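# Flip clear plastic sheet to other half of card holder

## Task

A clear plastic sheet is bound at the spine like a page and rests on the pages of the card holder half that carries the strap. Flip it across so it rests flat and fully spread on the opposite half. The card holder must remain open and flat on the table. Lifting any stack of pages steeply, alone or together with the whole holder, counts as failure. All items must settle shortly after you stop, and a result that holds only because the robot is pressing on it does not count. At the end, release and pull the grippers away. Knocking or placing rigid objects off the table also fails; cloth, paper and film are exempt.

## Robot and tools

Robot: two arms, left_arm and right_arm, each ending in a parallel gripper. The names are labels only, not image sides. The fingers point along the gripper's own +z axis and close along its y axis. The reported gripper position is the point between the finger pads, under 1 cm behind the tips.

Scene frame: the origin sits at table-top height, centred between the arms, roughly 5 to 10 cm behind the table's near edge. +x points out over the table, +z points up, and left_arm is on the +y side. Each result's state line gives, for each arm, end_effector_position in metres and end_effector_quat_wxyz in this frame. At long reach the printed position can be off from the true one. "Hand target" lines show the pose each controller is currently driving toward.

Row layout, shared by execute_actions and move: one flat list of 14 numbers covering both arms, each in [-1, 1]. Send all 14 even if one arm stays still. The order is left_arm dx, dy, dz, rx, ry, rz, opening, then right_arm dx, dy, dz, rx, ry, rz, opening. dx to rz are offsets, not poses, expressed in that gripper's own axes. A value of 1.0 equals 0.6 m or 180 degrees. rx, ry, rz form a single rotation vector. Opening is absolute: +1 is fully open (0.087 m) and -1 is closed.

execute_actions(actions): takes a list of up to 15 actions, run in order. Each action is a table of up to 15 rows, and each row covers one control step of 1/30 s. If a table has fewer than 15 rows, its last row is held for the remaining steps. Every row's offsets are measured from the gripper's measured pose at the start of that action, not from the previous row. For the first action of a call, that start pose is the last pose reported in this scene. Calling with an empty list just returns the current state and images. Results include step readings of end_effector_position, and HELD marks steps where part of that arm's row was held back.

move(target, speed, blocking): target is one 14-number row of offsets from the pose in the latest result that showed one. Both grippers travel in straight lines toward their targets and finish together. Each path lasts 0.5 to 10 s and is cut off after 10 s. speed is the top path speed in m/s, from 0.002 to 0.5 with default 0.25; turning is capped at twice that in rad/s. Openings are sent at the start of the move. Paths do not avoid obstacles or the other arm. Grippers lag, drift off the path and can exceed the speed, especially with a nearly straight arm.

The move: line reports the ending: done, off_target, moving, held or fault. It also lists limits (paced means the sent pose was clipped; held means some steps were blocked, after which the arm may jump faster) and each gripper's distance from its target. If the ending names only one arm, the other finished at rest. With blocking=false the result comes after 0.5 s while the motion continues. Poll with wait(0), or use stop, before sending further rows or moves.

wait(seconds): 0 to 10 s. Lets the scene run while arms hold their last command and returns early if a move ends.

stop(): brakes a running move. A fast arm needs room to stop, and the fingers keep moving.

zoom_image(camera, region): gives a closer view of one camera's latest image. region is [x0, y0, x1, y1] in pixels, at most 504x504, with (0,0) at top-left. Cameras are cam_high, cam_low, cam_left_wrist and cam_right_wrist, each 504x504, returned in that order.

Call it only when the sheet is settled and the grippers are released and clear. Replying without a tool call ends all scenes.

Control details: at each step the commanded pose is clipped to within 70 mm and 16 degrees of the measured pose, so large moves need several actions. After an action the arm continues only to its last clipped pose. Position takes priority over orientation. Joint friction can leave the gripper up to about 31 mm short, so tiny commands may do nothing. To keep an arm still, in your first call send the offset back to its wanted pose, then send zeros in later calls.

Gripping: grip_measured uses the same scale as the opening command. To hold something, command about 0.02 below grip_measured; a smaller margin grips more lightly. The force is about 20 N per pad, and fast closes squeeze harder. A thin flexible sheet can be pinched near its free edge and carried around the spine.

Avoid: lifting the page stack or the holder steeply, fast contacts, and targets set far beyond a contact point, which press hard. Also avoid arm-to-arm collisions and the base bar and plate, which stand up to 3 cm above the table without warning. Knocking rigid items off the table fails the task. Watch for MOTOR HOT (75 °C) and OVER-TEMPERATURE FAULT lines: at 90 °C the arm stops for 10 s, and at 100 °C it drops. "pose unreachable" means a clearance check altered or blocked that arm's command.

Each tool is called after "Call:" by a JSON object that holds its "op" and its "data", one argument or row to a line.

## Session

Call:
{"op": "execute_actions", "data": {
  "actions": []
}}

Scene clock: 0.00 s.
left_arm: end_effector_position=(+0.3613, +0.3146, +0.3639) grip_measured=+0.985 end_effector_quat_wxyz=(+0.724, +0.000, +0.690, -0.001) | right_arm: end_effector_position=(+0.3865, -0.3241, +0.3366) grip_measured=+0.987 end_effector_quat_wxyz=(+0.700, -0.007, +0.714, -0.008)
Joint positions: left_arm=[0.011 1.032 1.041 0.007 0.011 0.01  0.087] | right_arm=[-0.002  1.042  1.061 -0.007  0.011  0.004  0.087]
Joint velocities: left_arm=[-0.012 -0.002  0.002 -0.037  0.007 -0.051  0.   ] | right_arm=[ 0.002 -0.012 -0.007  0.007 -0.007  0.022 -0.001]
Motor temperatures (°C, as the motors report them): left_arm=[20 24 23 24 25 22] | right_arm=[22 24 23 27 25 24]
Hand target (left_arm): +0.361, +0.315, +0.364; +0.724, +0.000, +0.690, -0.001
Hand target (right_arm): +0.386, -0.324, +0.337; +0.700, -0.007, +0.714, -0.008

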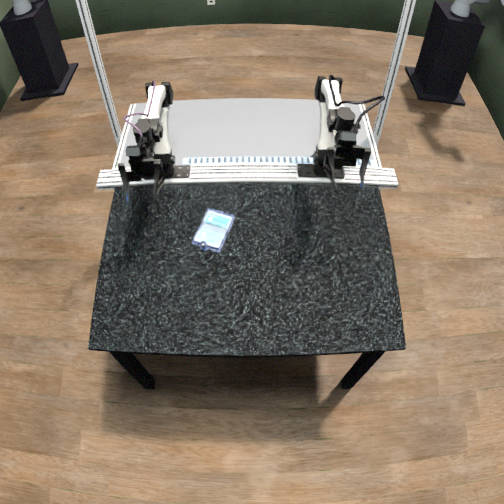

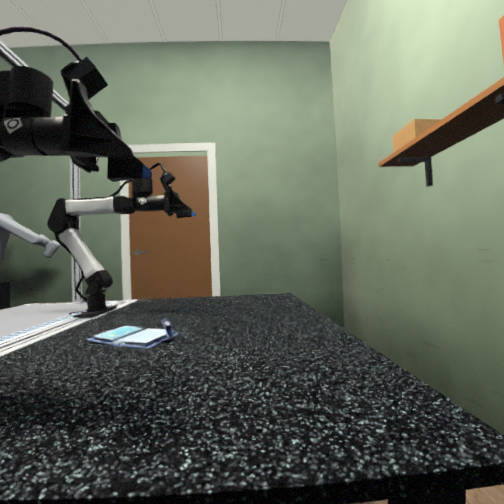

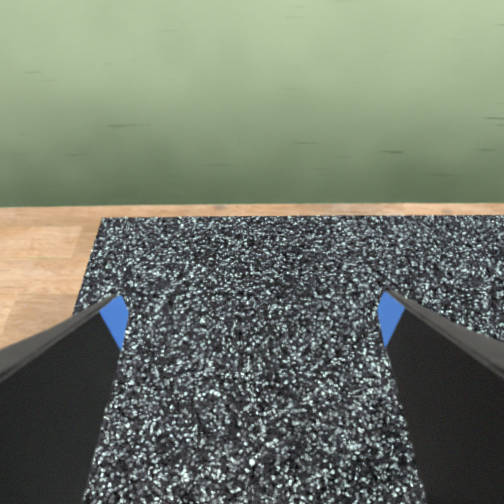

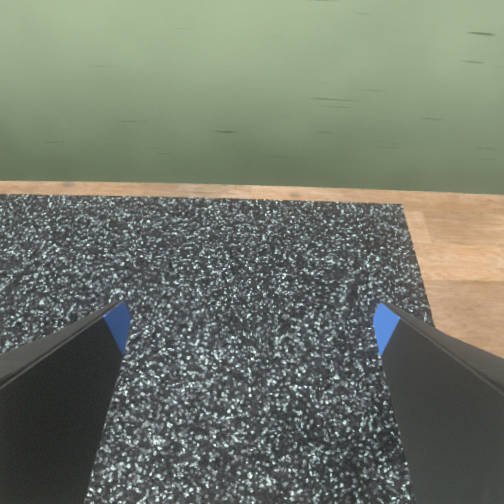

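Call:
{"op": "move", "data": {
  "target": [0,0,0,0,0,0,1,0.41,0.34,-0.065,-0.307,0.422,-0.312,0.05],
  "speed": 0.4
}}

Scene clock: 6.20 s.
left_arm: end_effector_position=(+0.3613, +0.3146, +0.3639) grip_measured=+0.985 end_effector_quat_wxyz=(+0.724, +0.000, +0.690, -0.001) | right_arm: end_effector_position=(+0.3419, -0.1262, +0.0847) grip_measured=+0.050 end_effector_quat_wxyz=(+0.001, -0.583, +0.812, -0.006)
Joint positions: left_arm=[0.011 1.032 1.041 0.007 0.011 0.01  0.087] | right_arm=[ 0.594  2.193  2.118 -1.452  0.011 -0.639  0.046]
Joint velocities: left_arm=[-0.002  0.007 -0.002 -0.007 -0.051  0.007  0.001] | right_arm=[ 0.007 -0.007 -0.007  0.037 -0.037 -0.022  0.001]
Motor temperatures (°C, as the motors report them): left_arm=[20 24 24 25 25 22] | right_arm=[22 25 24 28 25 24]
Hand target (left_arm): +0.361, +0.315, +0.364; +0.724, +0.000, +0.690, -0.001
Hand target (right_arm): +0.341, -0.126, +0.086; -0.006, -0.590, +0.808, -0.011
Off the commanded pose (left_arm): 0.000 m, 0 deg.
Off the commanded pose (right_arm): 0.003 m, 1 deg.
move: done

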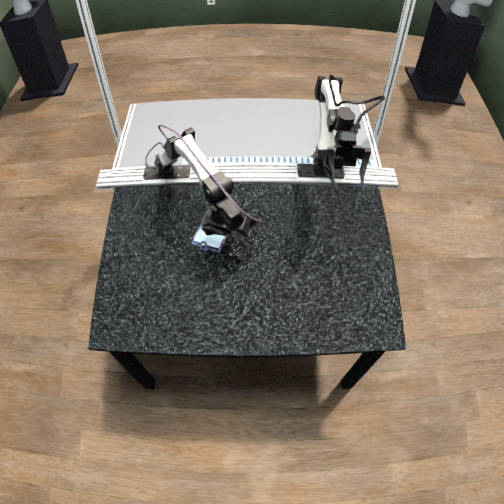

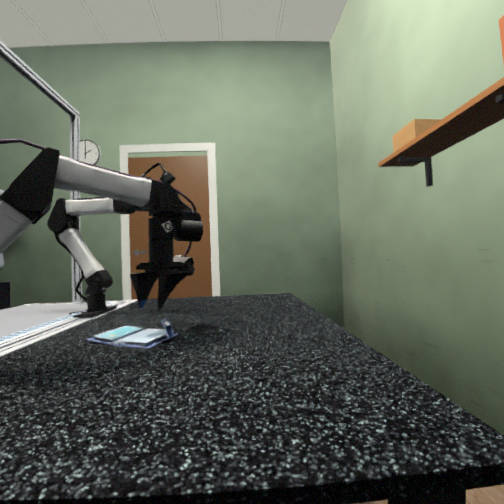

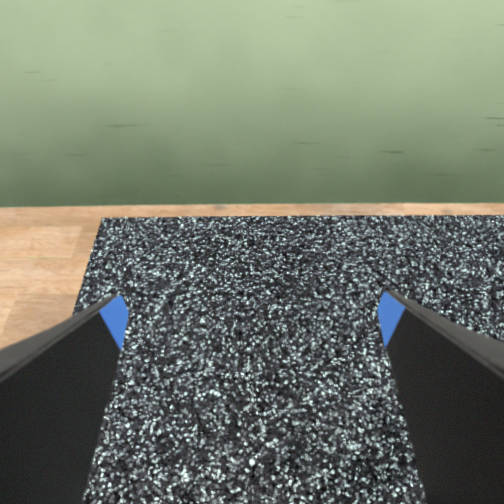

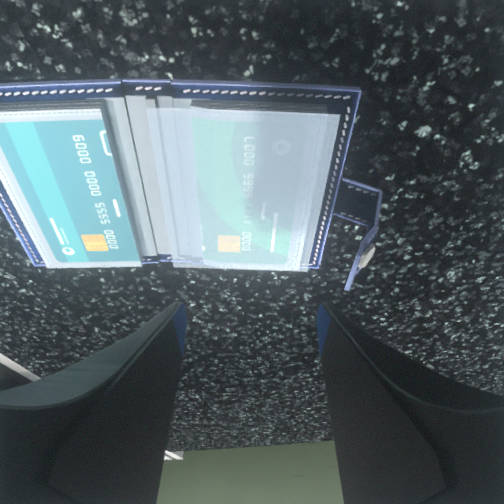

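Call:
{"op": "move", "data": {
  "target": [0,0,0,0,0,0,1,-0.045,0,0.075,-0.01,0,0,0.05],
  "speed": 0.07
}}

Call:
{"op": "zoom_image", "data": {
  "camera": "cam_low",
  "region": [80,280,200,360]
}}

Scene clock: 9.73 s.
left_arm: end_effector_position=(+0.3613, +0.3146, +0.3639) grip_measured=+0.985 end_effector_quat_wxyz=(+0.724, +0.000, +0.690, -0.001) | right_arm: end_effector_position=(+0.3472, -0.1103, +0.0408) grip_measured=+0.050 end_effector_quat_wxyz=(-0.018, -0.583, +0.812, +0.003)
Joint positions: left_arm=[0.011 1.032 1.041 0.007 0.011 0.01  0.087] | right_arm=[ 0.61   2.299  2.118 -1.385 -0.007 -0.624  0.046]
Joint velocities: left_arm=[ 0.007  0.002 -0.007 -0.022  0.081 -0.022  0.   ] | right_arm=[ 0.002 -0.007  0.002 -0.051 -0.007  0.007  0.   ]
Motor temperatures (°C, as the motors report them): left_arm=[20 24 25 26 25 22] | right_arm=[22 26 25 28 25 24]
Hand target (left_arm): +0.361, +0.315, +0.364; +0.724, +0.000, +0.690, -0.001
Hand target (right_arm): +0.350, -0.101, +0.040; -0.008, -0.583, +0.812, +0.007
Off the commanded pose (left_arm): 0.000 m, 0 deg.
Off the commanded pose (right_arm): 0.010 m, 1 deg.
move: done

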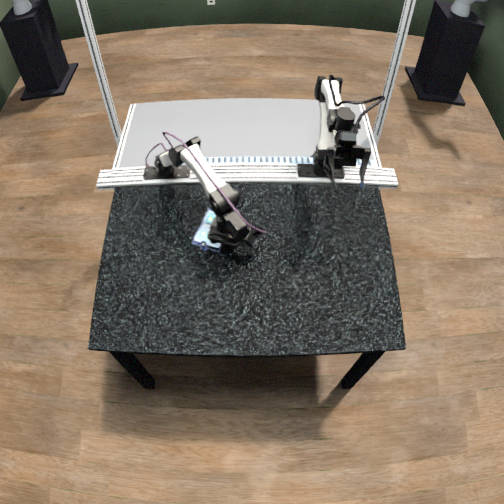

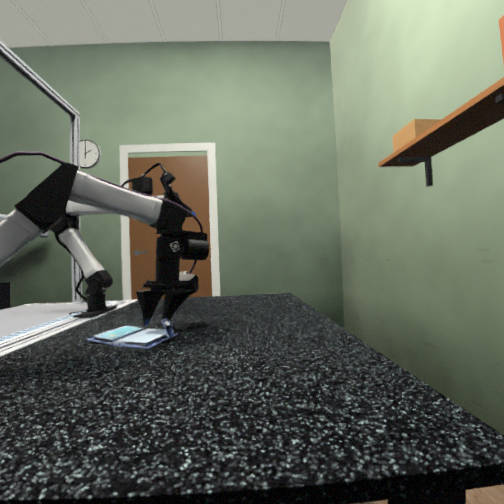

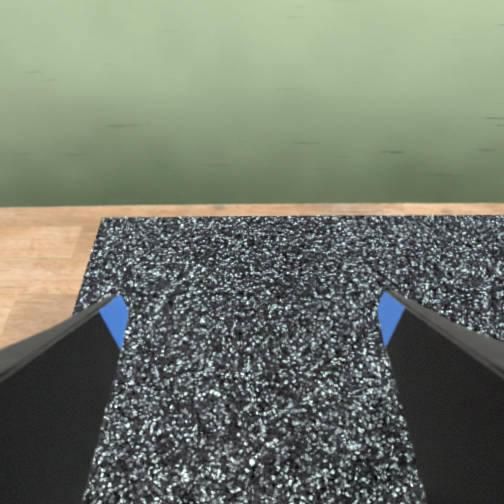

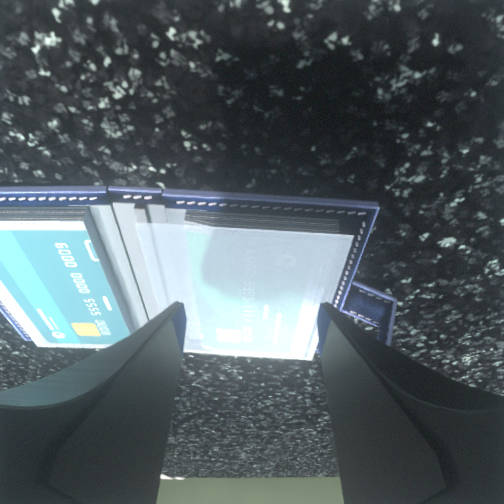

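Region (80, 280, 200, 360) of cam_low's 504x504 image, scaled by 4.200, with more detail than that image has.

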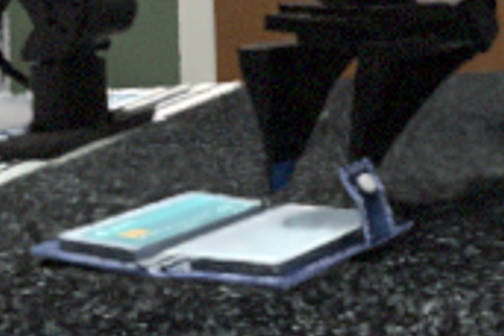

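Call:
{"op": "execute_actions", "data": {
  "actions": [
    [[0,0,0,0,0,0,1,0,0,0.022,0,0,0.01,0]],
    [[0,0,0,0,0,0,1,0,0,0.02,0,0,0,0]],
    [[0,0,0,0,0,0,1,0,0,0.018,0,0,0,0]],
    [[0,0,0,0,0,0,1,0,0.005,0.016,0,0,0,-0.2]],
    [[0,0,0,0,0,0,1,0,0.005,0.016,0,0,0,-0.45]]
  ]
}}

Call:
{"op": "zoom_image", "data": {
  "camera": "cam_low",
  "region": [80,280,200,360]
}}

Scene clock: 16.27 s.
left_arm: end_effector_position=(+0.3613, +0.3146, +0.3639) grip_measured=+0.985 end_effector_quat_wxyz=(+0.724, +0.000, +0.690, -0.001) | right_arm: end_effector_position=(+0.3632, -0.0979, +0.0263) grip_measured=-0.449 end_effector_quat_wxyz=(+0.024, -0.575, +0.818, +0.003)
Joint positions: left_arm=[0.011 1.032 1.041 0.007 0.011 0.01  0.087] | right_arm=[ 0.61   2.299  2.071 -1.255 -0.007 -0.603  0.024]
Joint velocities: left_arm=[ 0.002 -0.007 -0.002  0.037 -0.037  0.051  0.   ] | right_arm=[-0.002  0.002 -0.007 -0.081  0.007 -0.022 -0.001]
Motor temperatures (°C, as the motors report them): left_arm=[20 24 26 27 25 22] | right_arm=[22 29 25 28 25 24]
Hand target (left_arm): +0.361, +0.315, +0.364; +0.724, +0.000, +0.690, -0.001
Hand target (right_arm): +0.360, -0.097, +0.017; +0.022, -0.575, +0.818, +0.003
Off the commanded pose (left_arm): 0.000 m, 0 deg.
Off the commanded pose (right_arm): 0.010 m, 0 deg.
Step readings (end_effector_position; steps 1 to 15: 1st action; 16 to 30: 2nd action; 31 to 45: 3rd action; 46 to 60: 4th action; 61 to 75: 5th action):
0: left_arm (+0.3613, +0.3146, +0.3639) | right_arm (+0.3474, -0.1101, +0.0407)
1: left_arm (+0.3613, +0.3146, +0.3639) | right_arm (+0.3476, -0.1098, +0.0400)
2: left_arm (+0.3613, +0.3146, +0.3639) | right_arm (+0.3482, -0.1092, +0.0389)
4: left_arm (+0.3613, +0.3146, +0.3639) | right_arm (+0.3486, -0.1087, +0.0367)
8: left_arm (+0.3613, +0.3146, +0.3639) | right_arm (+0.3496, -0.1078, +0.0354)
15: left_arm (+0.3613, +0.3146, +0.3639) | right_arm (+0.3509, -0.1067, +0.0352)
16: left_arm (+0.3613, +0.3146, +0.3639) | right_arm (+0.3514, -0.1064, +0.0344)
17: left_arm (+0.3613, +0.3146, +0.3639) | right_arm (+0.3522, -0.1059, +0.0335)
19: left_arm (+0.3613, +0.3146, +0.3639) | right_arm (+0.3528, -0.1054, +0.0315)
23: left_arm (+0.3613, +0.3146, +0.3639) | right_arm (+0.3538, -0.1047, +0.0304)
30: left_arm (+0.3613, +0.3146, +0.3639) | right_arm (+0.3552, -0.1037, +0.0302)
31: left_arm (+0.3613, +0.3146, +0.3639) | right_arm (+0.3557, -0.1033, +0.0301)
32: left_arm (+0.3613, +0.3146, +0.3639) | right_arm (+0.3569, -0.1025, +0.0299)
34: left_arm (+0.3613, +0.3146, +0.3639) | right_arm (+0.3588, -0.1011, +0.0297)
38: left_arm (+0.3613, +0.3146, +0.3639) | right_arm (+0.3607, -0.0998, +0.0294)
45: left_arm (+0.3613, +0.3146, +0.3639) | right_arm (+0.3616, -0.0991, +0.0293)
46: left_arm (+0.3613, +0.3146, +0.3639) | right_arm (+0.3620, -0.0988, +0.0287)
47: left_arm (+0.3613, +0.3146, +0.3639) | right_arm (+0.3626, -0.0984, +0.0278)
49: left_arm (+0.3613, +0.3146, +0.3639) | right_arm (+0.3628, -0.0982, +0.0264)
53: left_arm (+0.3613, +0.3146, +0.3639) | right_arm (+0.3629, -0.0982, +0.0264)
60: left_arm (+0.3613, +0.3146, +0.3639) | right_arm (+0.3629, -0.0982, +0.0264)
61: left_arm (+0.3613, +0.3146, +0.3639) | right_arm (+0.3628, -0.0981, +0.0263)
62: left_arm (+0.3613, +0.3146, +0.3639) | right_arm (+0.3632, -0.0980, +0.0263)
64: left_arm (+0.3613, +0.3146, +0.3639) | right_arm (+0.3632, -0.0979, +0.0263)
68: left_arm (+0.3613, +0.3146, +0.3639) | right_arm (+0.3632, -0.0979, +0.0263)
75: end_effector_position above

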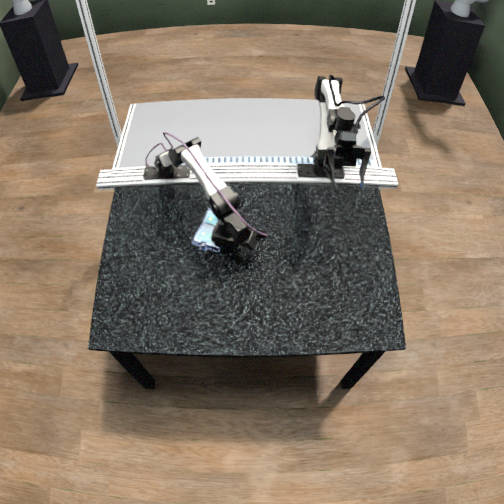

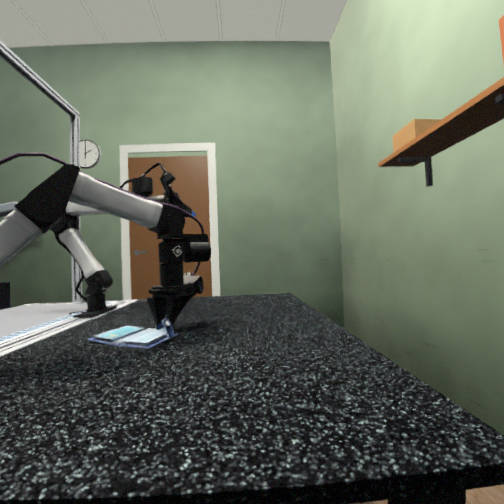

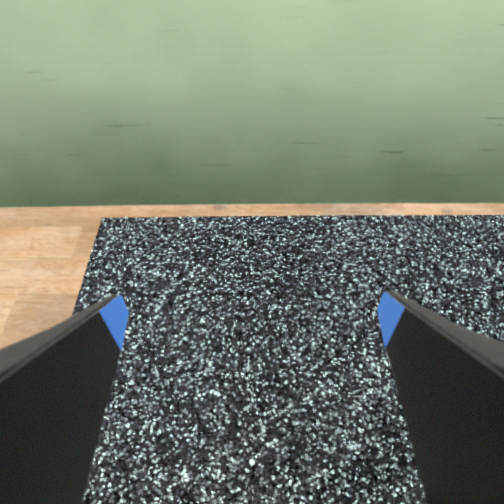

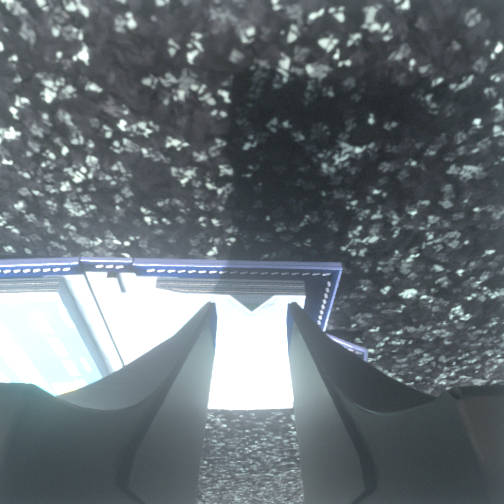

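Region (80, 280, 200, 360) of cam_low's 504x504 image, scaled by 4.200, with more detail than that image has.

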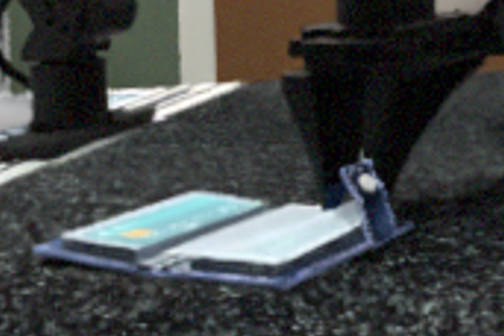

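The gripper drifted to the corner, but the sheet buckled there. Continue.

Call:
{"op": "execute_actions", "data": {
  "actions": [
    [[0,0,0,0,0,0,1,0,0.005,0.016,0,0,0,-0.75]],
    [[0,0,0,0,0,0,1,0,0.005,0.016,0,0,0,-1]]
  ]
}}

Call:
{"op": "move", "data": {
  "target": [0,0,0,0,0,0,1,0,0.08,-0.045,0,0,0,-1],
  "speed": 0.04
}}

Call:
{"op": "zoom_image", "data": {
  "camera": "cam_low",
  "region": [80,280,200,360]
}}

Scene clock: 20.17 s.
left_arm: end_effector_position=(+0.3613, +0.3146, +0.3639) grip_measured=+0.985 end_effector_quat_wxyz=(+0.724, +0.000, +0.690, -0.001) | right_arm: end_effector_position=(+0.3629, -0.0973, +0.0262) grip_measured=-1.000 end_effector_quat_wxyz=(+0.024, -0.572, +0.820, +0.005)
Joint positions: left_arm=[0.011 1.032 1.041 0.007 0.011 0.01  0.087] | right_arm=[ 0.61   2.299  2.071 -1.254 -0.01  -0.597  0.   ]
Joint velocities: left_arm=[-0.012 -0.012  0.017 -0.051  0.066 -0.051  0.   ] | right_arm=[ 0.007 -0.017  0.007 -0.007 -0.066  0.007  0.   ]
Motor temperatures (°C, as the motors report them): left_arm=[20 24 26 28 25 22] | right_arm=[22 31 25 28 25 24]
Hand target (left_arm): +0.361, +0.315, +0.364; +0.724, +0.000, +0.690, -0.001
Hand target (right_arm): +0.361, -0.096, +0.017; +0.023, -0.574, +0.819, +0.004
Off the commanded pose (left_arm): 0.000 m, 0 deg.
Off the commanded pose (right_arm): 0.010 m, 0 deg.
Step readings (end_effector_position; steps 1 to 15: 1st action; 16 to 30: 2nd action):
0: left_arm (+0.3613, +0.3146, +0.3639) | right_arm (+0.3632, -0.0979, +0.0263)
1: left_arm (+0.3613, +0.3146, +0.3639) | right_arm (+0.3633, -0.0978, +0.0263)
2: left_arm (+0.3613, +0.3146, +0.3639) | right_arm (+0.3634, -0.0978, +0.0263)
4: left_arm (+0.3613, +0.3146, +0.3639) | right_arm (+0.3632, -0.0977, +0.0263)
8: left_arm (+0.3613, +0.3146, +0.3639) | right_arm (+0.3632, -0.0976, +0.0263)
15: left_arm (+0.3613, +0.3146, +0.3639) | right_arm (+0.3632, -0.0976, +0.0263)
16: left_arm (+0.3613, +0.3146, +0.3639) | right_arm (+0.3631, -0.0975, +0.0263)
17: left_arm (+0.3613, +0.3146, +0.3639) | right_arm (+0.3630, -0.0975, +0.0262)
19: left_arm (+0.3613, +0.3146, +0.3639) | right_arm (+0.3629, -0.0973, +0.0262)
23: left_arm (+0.3613, +0.3146, +0.3639) | right_arm (+0.3629, -0.0973, +0.0262)
30: end_effector_position above

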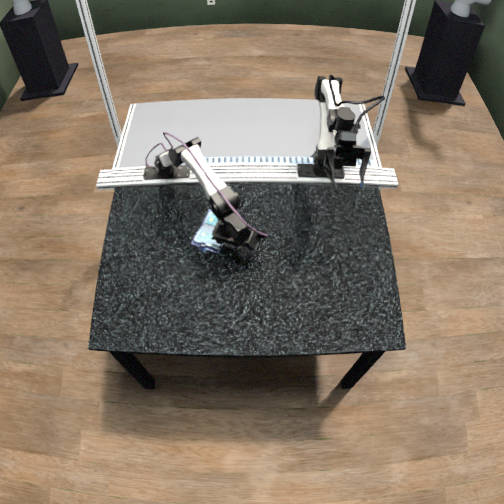

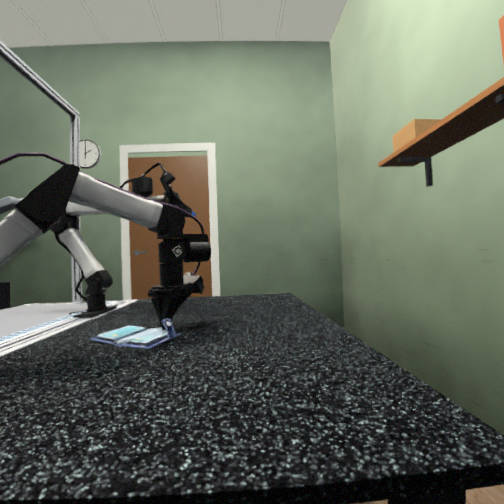

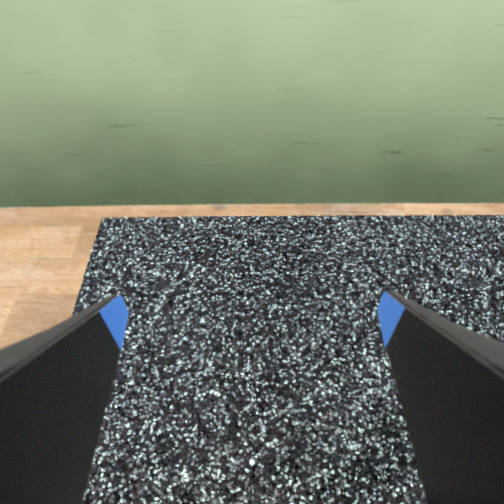

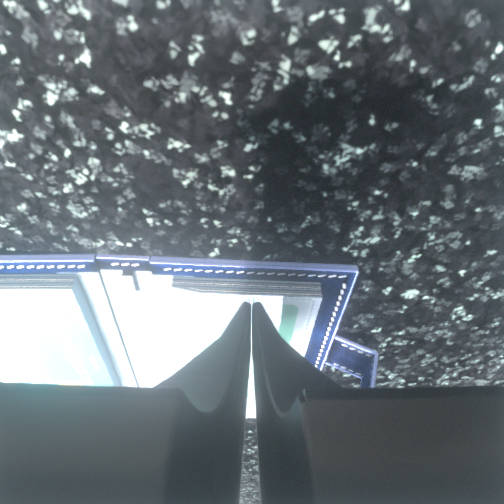

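Scene clock: 21.83 s.
left_arm: end_effector_position=(+0.3613, +0.3146, +0.3639) grip_measured=+0.985 end_effector_quat_wxyz=(+0.724, +0.000, +0.690, -0.001) | right_arm: end_effector_position=(+0.3275, -0.0779, +0.0500) grip_measured=-1.000 end_effector_quat_wxyz=(+0.035, -0.572, +0.819, +0.009)
Joint positions: left_arm=[0.011 1.032 1.041 0.007 0.011 0.01  0.087] | right_arm=[ 0.691  2.191  1.985 -1.254 -0.009 -0.517  0.   ]
Joint velocities: left_arm=[-0.002  0.002  0.022 -0.066 -0.037  0.007 -0.001] | right_arm=[-0.007  0.007 -0.022 -0.051  0.066 -0.095  0.   ]
Motor temperatures (°C, as the motors report them): left_arm=[20 24 26 28 25 22] | right_arm=[22 32 25 28 25 24]
Hand target (left_arm): +0.361, +0.315, +0.364; +0.724, +0.000, +0.690, -0.001
Hand target (right_arm): +0.317, -0.082, +0.053; +0.024, -0.572, +0.820, +0.005
Off the commanded pose (left_arm): 0.000 m, 0 deg.
Off the commanded pose (right_arm): 0.011 m, 1 deg.
move: off_target (right_arm)

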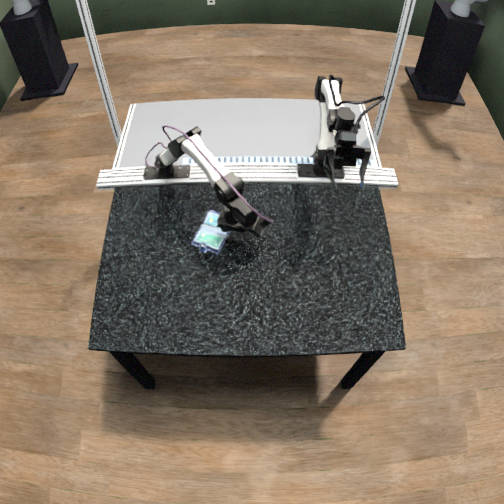

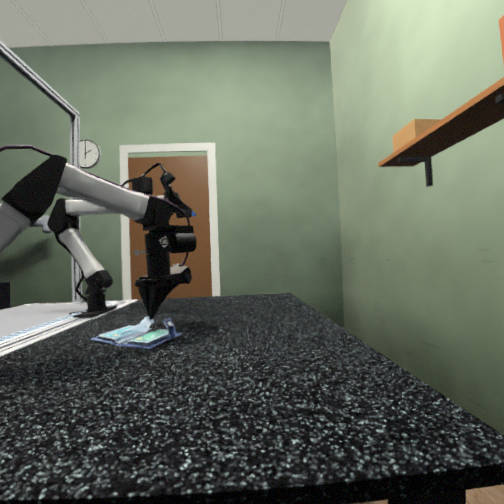

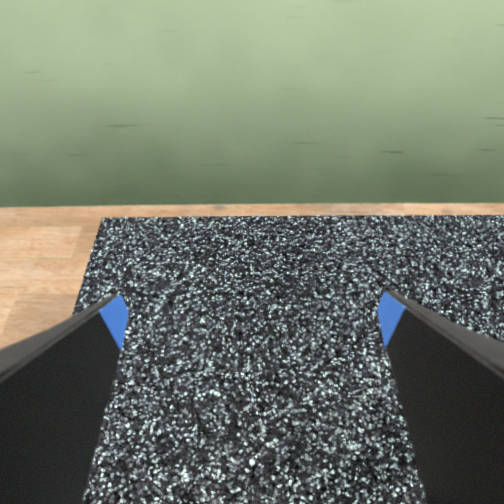

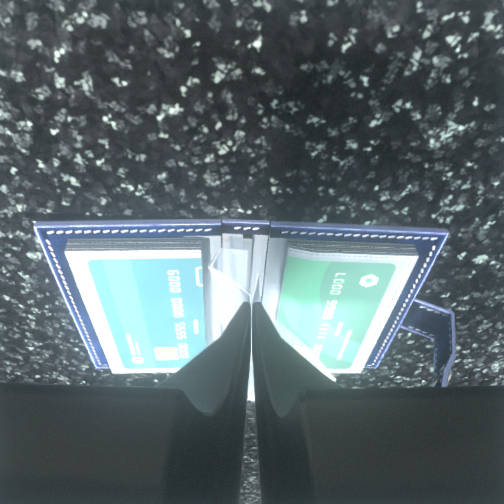

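Region (80, 280, 200, 360) of cam_low's 504x504 image, scaled by 4.200, with more detail than that image has.

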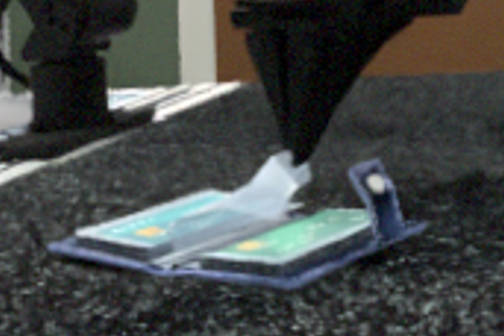

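Call:
{"op": "move", "data": {
  "target": [0,0,0,0,0,0,1,0.025,0.078,0.018,0,0,0,-1],
  "speed": 0.04
}}

Call:
{"op": "move", "data": {
  "target": [0,0,0,0,0,0,1,0,0.11,-0.03,0,0,0,-0.75],
  "speed": 0.05
}}

Call:
{"op": "move", "data": {
  "target": [0,0,0,0,0,0,1,0.05,0.04,-0.2,0,0,0,-0.75]
}}

Call:
{"op": "zoom_image", "data": {
  "camera": "cam_low",
  "region": [80,280,200,360]
}}

Scene clock: 26.87 s.
left_arm: end_effector_position=(+0.3613, +0.3146, +0.3639) grip_measured=+0.985 end_effector_quat_wxyz=(+0.724, +0.000, +0.690, -0.001) | right_arm: end_effector_position=(+0.2861, -0.0745, +0.0364) grip_measured=-1.000 end_effector_quat_wxyz=(+0.034, -0.573, +0.819, +0.011)
Joint positions: left_arm=[0.011 1.032 1.041 0.007 0.011 0.01  0.087] | right_arm=[ 0.761  2.071  1.741 -1.129 -0.005 -0.448  0.   ]
Joint velocities: left_arm=[-0.007 -0.002  0.002 -0.007 -0.066  0.037  0.   ] | right_arm=[-0.027  0.007 -0.012  0.022  0.007 -0.051  0.   ]
Motor temperatures (°C, as the motors report them): left_arm=[20 24 27 28 25 22] | right_arm=[22 35 25 28 25 24]
Hand target (left_arm): +0.361, +0.315, +0.364; +0.724, +0.000, +0.690, -0.001
Hand target (right_arm): +0.279, -0.075, +0.037; +0.035, -0.572, +0.819, +0.010
Off the commanded pose (left_arm): 0.000 m, 0 deg.
Off the commanded pose (right_arm): 0.007 m, 0 deg.
move: done

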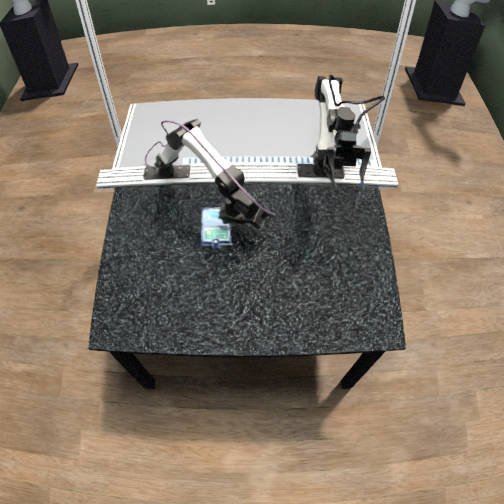

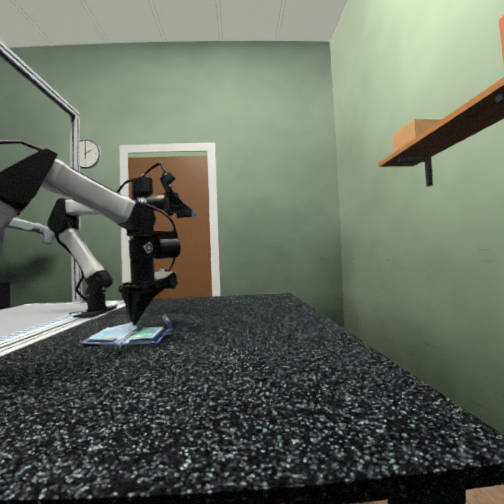

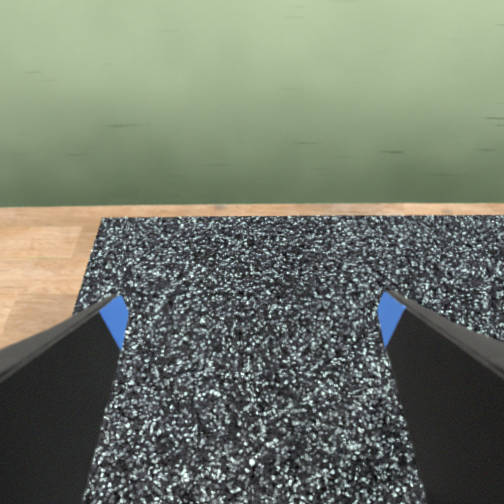

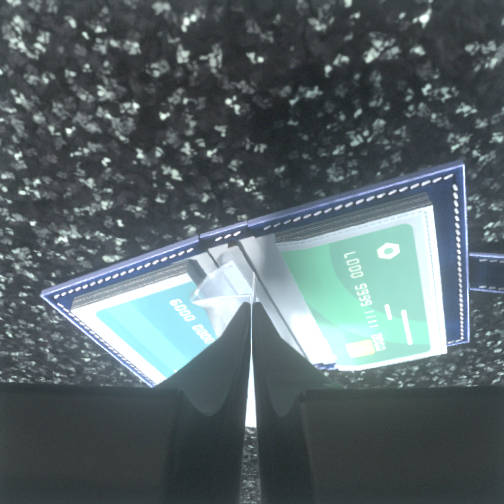

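Scene clock: 28.53 s.
left_arm: end_effector_position=(+0.3613, +0.3146, +0.3639) grip_measured=+0.985 end_effector_quat_wxyz=(+0.724, +0.000, +0.690, -0.001) | right_arm: end_effector_position=(+0.2325, -0.0459, +0.0519) grip_measured=-0.750 end_effector_quat_wxyz=(+0.042, -0.573, +0.818, +0.018)
Joint positions: left_arm=[0.011 1.032 1.041 0.007 0.011 0.01  0.087] | right_arm=[ 0.906  1.986  1.674 -1.128  0.002 -0.305  0.011]
Joint velocities: left_arm=[-0.007 -0.012  0.002 -0.007 -0.037  0.066 -0.   ] | right_arm=[-0.027  0.007 -0.002 -0.007 -0.007 -0.022 -0.   ]
Motor temperatures (°C, as the motors report them): left_arm=[20 24 27 28 25 22] | right_arm=[22 35 25 28 25 24]
Hand target (left_arm): +0.361, +0.315, +0.364; +0.724, +0.000, +0.690, -0.001
Hand target (right_arm): +0.224, -0.053, +0.054; +0.034, -0.573, +0.819, +0.012
Off the commanded pose (left_arm): 0.000 m, 0 deg.
Off the commanded pose (right_arm): 0.011 m, 1 deg.
move: off_target (right_arm)

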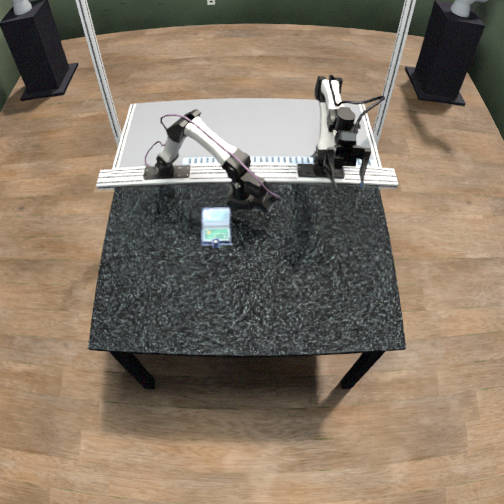

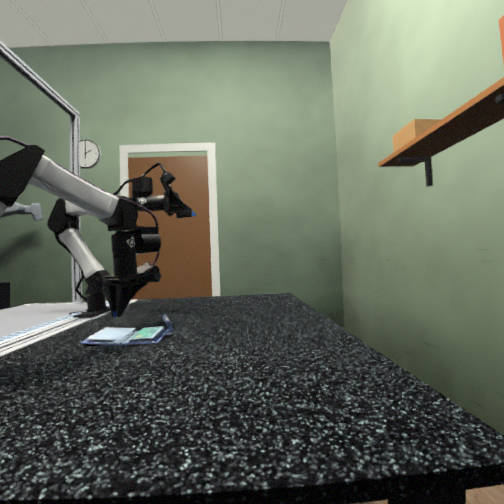

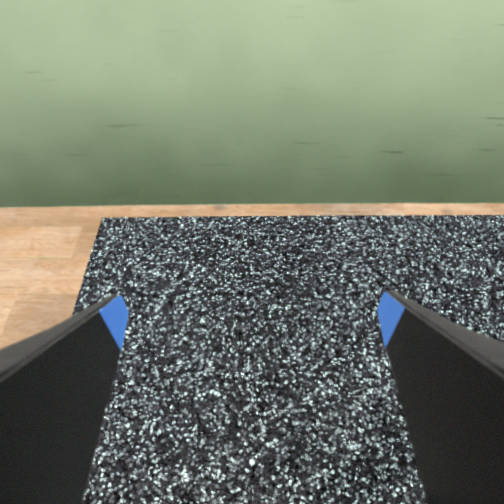

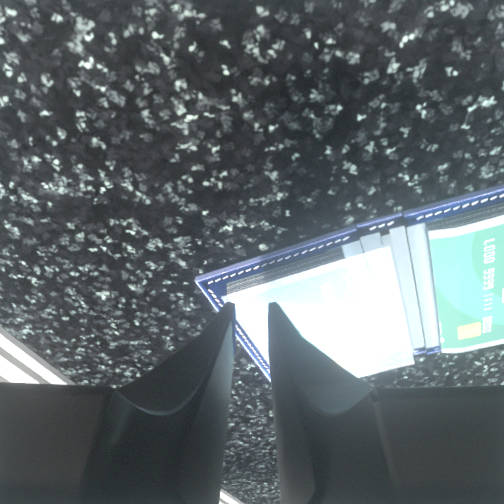

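Scene clock: 29.77 s.
left_arm: end_effector_position=(+0.3613, +0.3146, +0.3639) grip_measured=+0.985 end_effector_quat_wxyz=(+0.724, +0.000, +0.690, -0.001) | right_arm: end_effector_position=(+0.1997, -0.0762, +0.1613) grip_measured=-0.750 end_effector_quat_wxyz=(+0.042, -0.572, +0.819, +0.020)
Joint positions: left_arm=[0.011 1.032 1.041 0.007 0.011 0.01  0.087] | right_arm=[ 0.93   1.837  1.905 -1.508  0.002 -0.278  0.011]
Joint velocities: left_arm=[ 0.007 -0.007  0.012 -0.007 -0.007 -0.022  0.   ] | right_arm=[-0.002  0.002 -0.007 -0.081  0.022 -0.051 -0.001]
Motor temperatures (°C, as the motors report them): left_arm=[20 24 27 28 25 22] | right_arm=[22 35 25 28 25 24]
Hand target (left_arm): +0.361, +0.315, +0.364; +0.724, +0.000, +0.690, -0.001
Hand target (right_arm): +0.195, -0.077, +0.168; +0.043, -0.573, +0.818, +0.018
Off the commanded pose (left_arm): 0.000 m, 0 deg.
Off the commanded pose (right_arm): 0.009 m, 0 deg.
move: done

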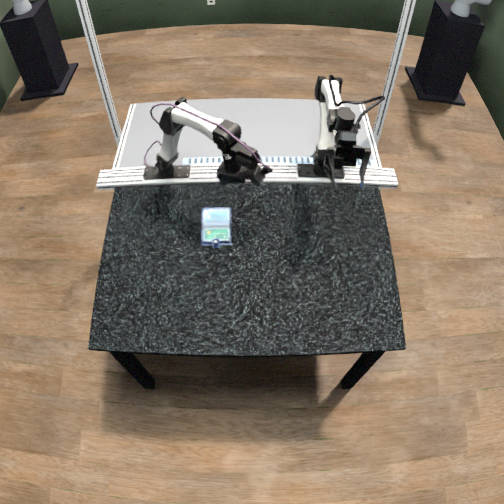

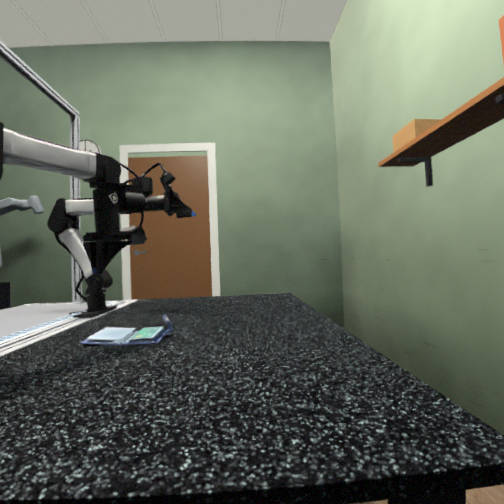

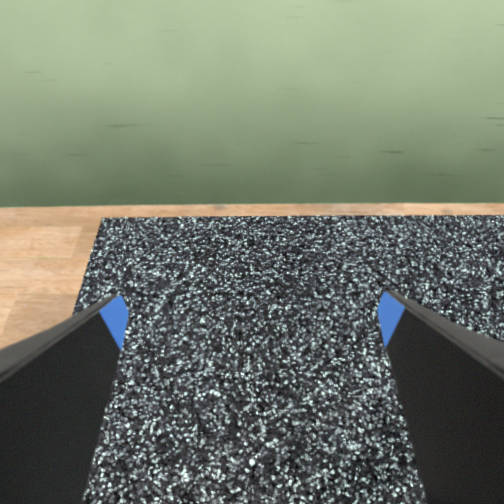

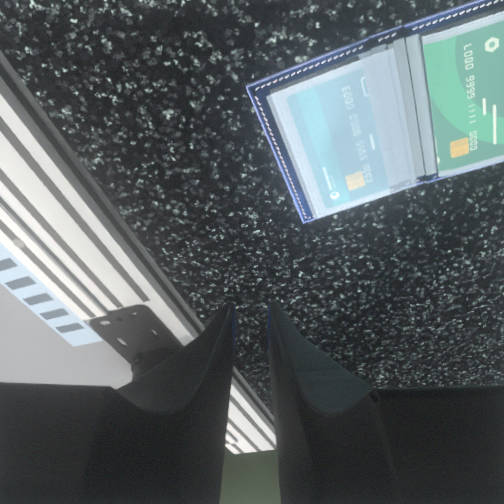

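Region (80, 280, 200, 360) of cam_low's 504x504 image, scaled by 4.200, with more detail than that image has.

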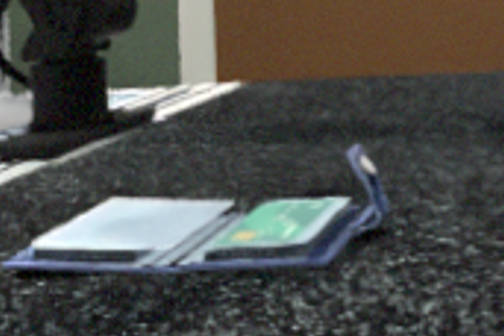

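Call:
{"op": "wait", "data": {
  "seconds": 1
}}

Call:
{"op": "zoom_image", "data": {
  "camera": "cam_low",
  "region": [110,310,185,355]
}}

Scene clock: 32.17 s.
left_arm: end_effector_position=(+0.3613, +0.3146, +0.3639) grip_measured=+0.985 end_effector_quat_wxyz=(+0.724, +0.000, +0.690, -0.001) | right_arm: end_effector_position=(+0.1994, -0.0765, +0.1614) grip_measured=-0.750 end_effector_quat_wxyz=(+0.041, -0.572, +0.819, +0.019)
Joint positions: left_arm=[0.011 1.032 1.041 0.007 0.011 0.01  0.087] | right_arm=[ 0.93   1.837  1.905 -1.51   0.002 -0.278  0.011]
Joint velocities: left_arm=[-0.012  0.007  0.002 -0.007 -0.066  0.007  0.   ] | right_arm=[-0.007 -0.027 -0.012 -0.037  0.037 -0.007  0.   ]
Motor temperatures (°C, as the motors report them): left_arm=[20 24 27 29 25 22] | right_arm=[22 36 26 28 25 24]
Hand target (left_arm): +0.361, +0.315, +0.364; +0.724, +0.000, +0.690, -0.001
Hand target (right_arm): +0.195, -0.077, +0.168; +0.043, -0.573, +0.818, +0.018
Off the commanded pose (left_arm): 0.000 m, 0 deg.
Off the commanded pose (right_arm): 0.009 m, 0 deg.
wait: 1.00 s; at rest from the start

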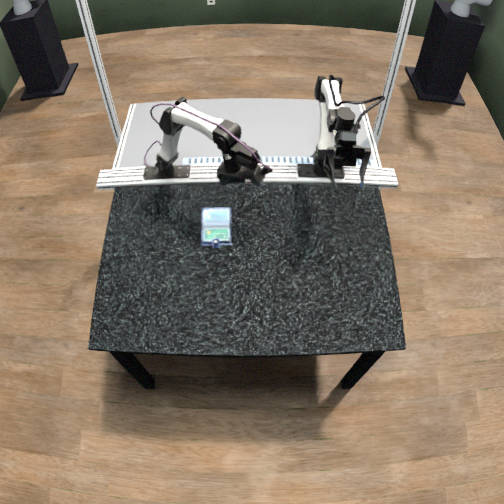

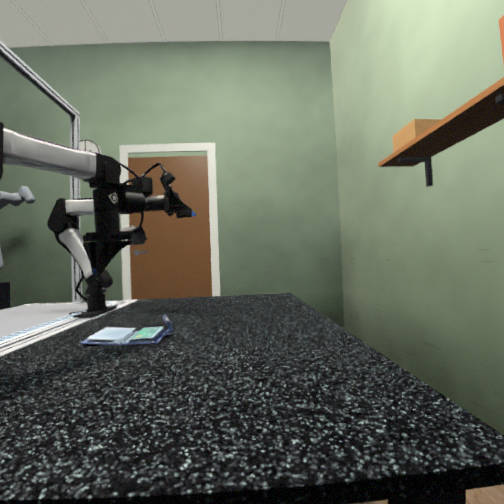

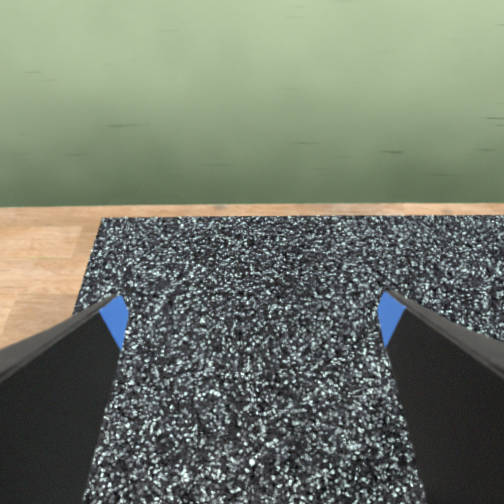

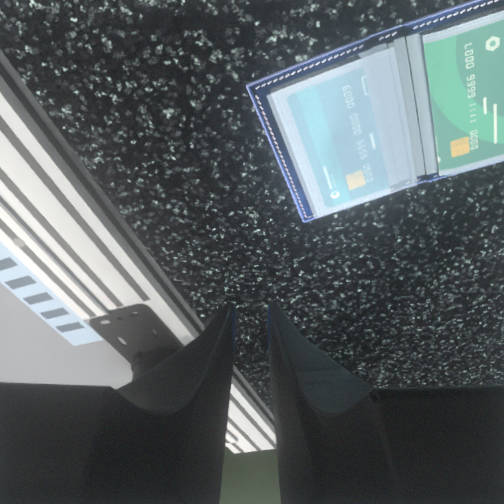

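Region (110, 310, 185, 355) of cam_low's 504x504 image, scaled by 6.720, with more detail than that image has; it fills the top 302 rows of this view, and the rest is white.

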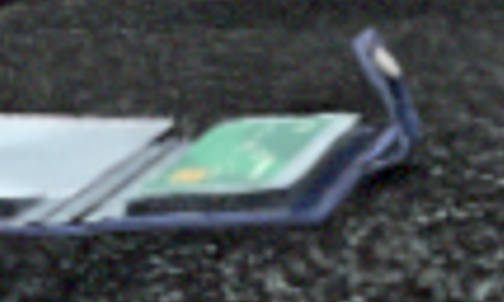

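Call:
{"op": "finished_scene", "data": {
  "scene": 2
}}

The scene is finished: the task was done.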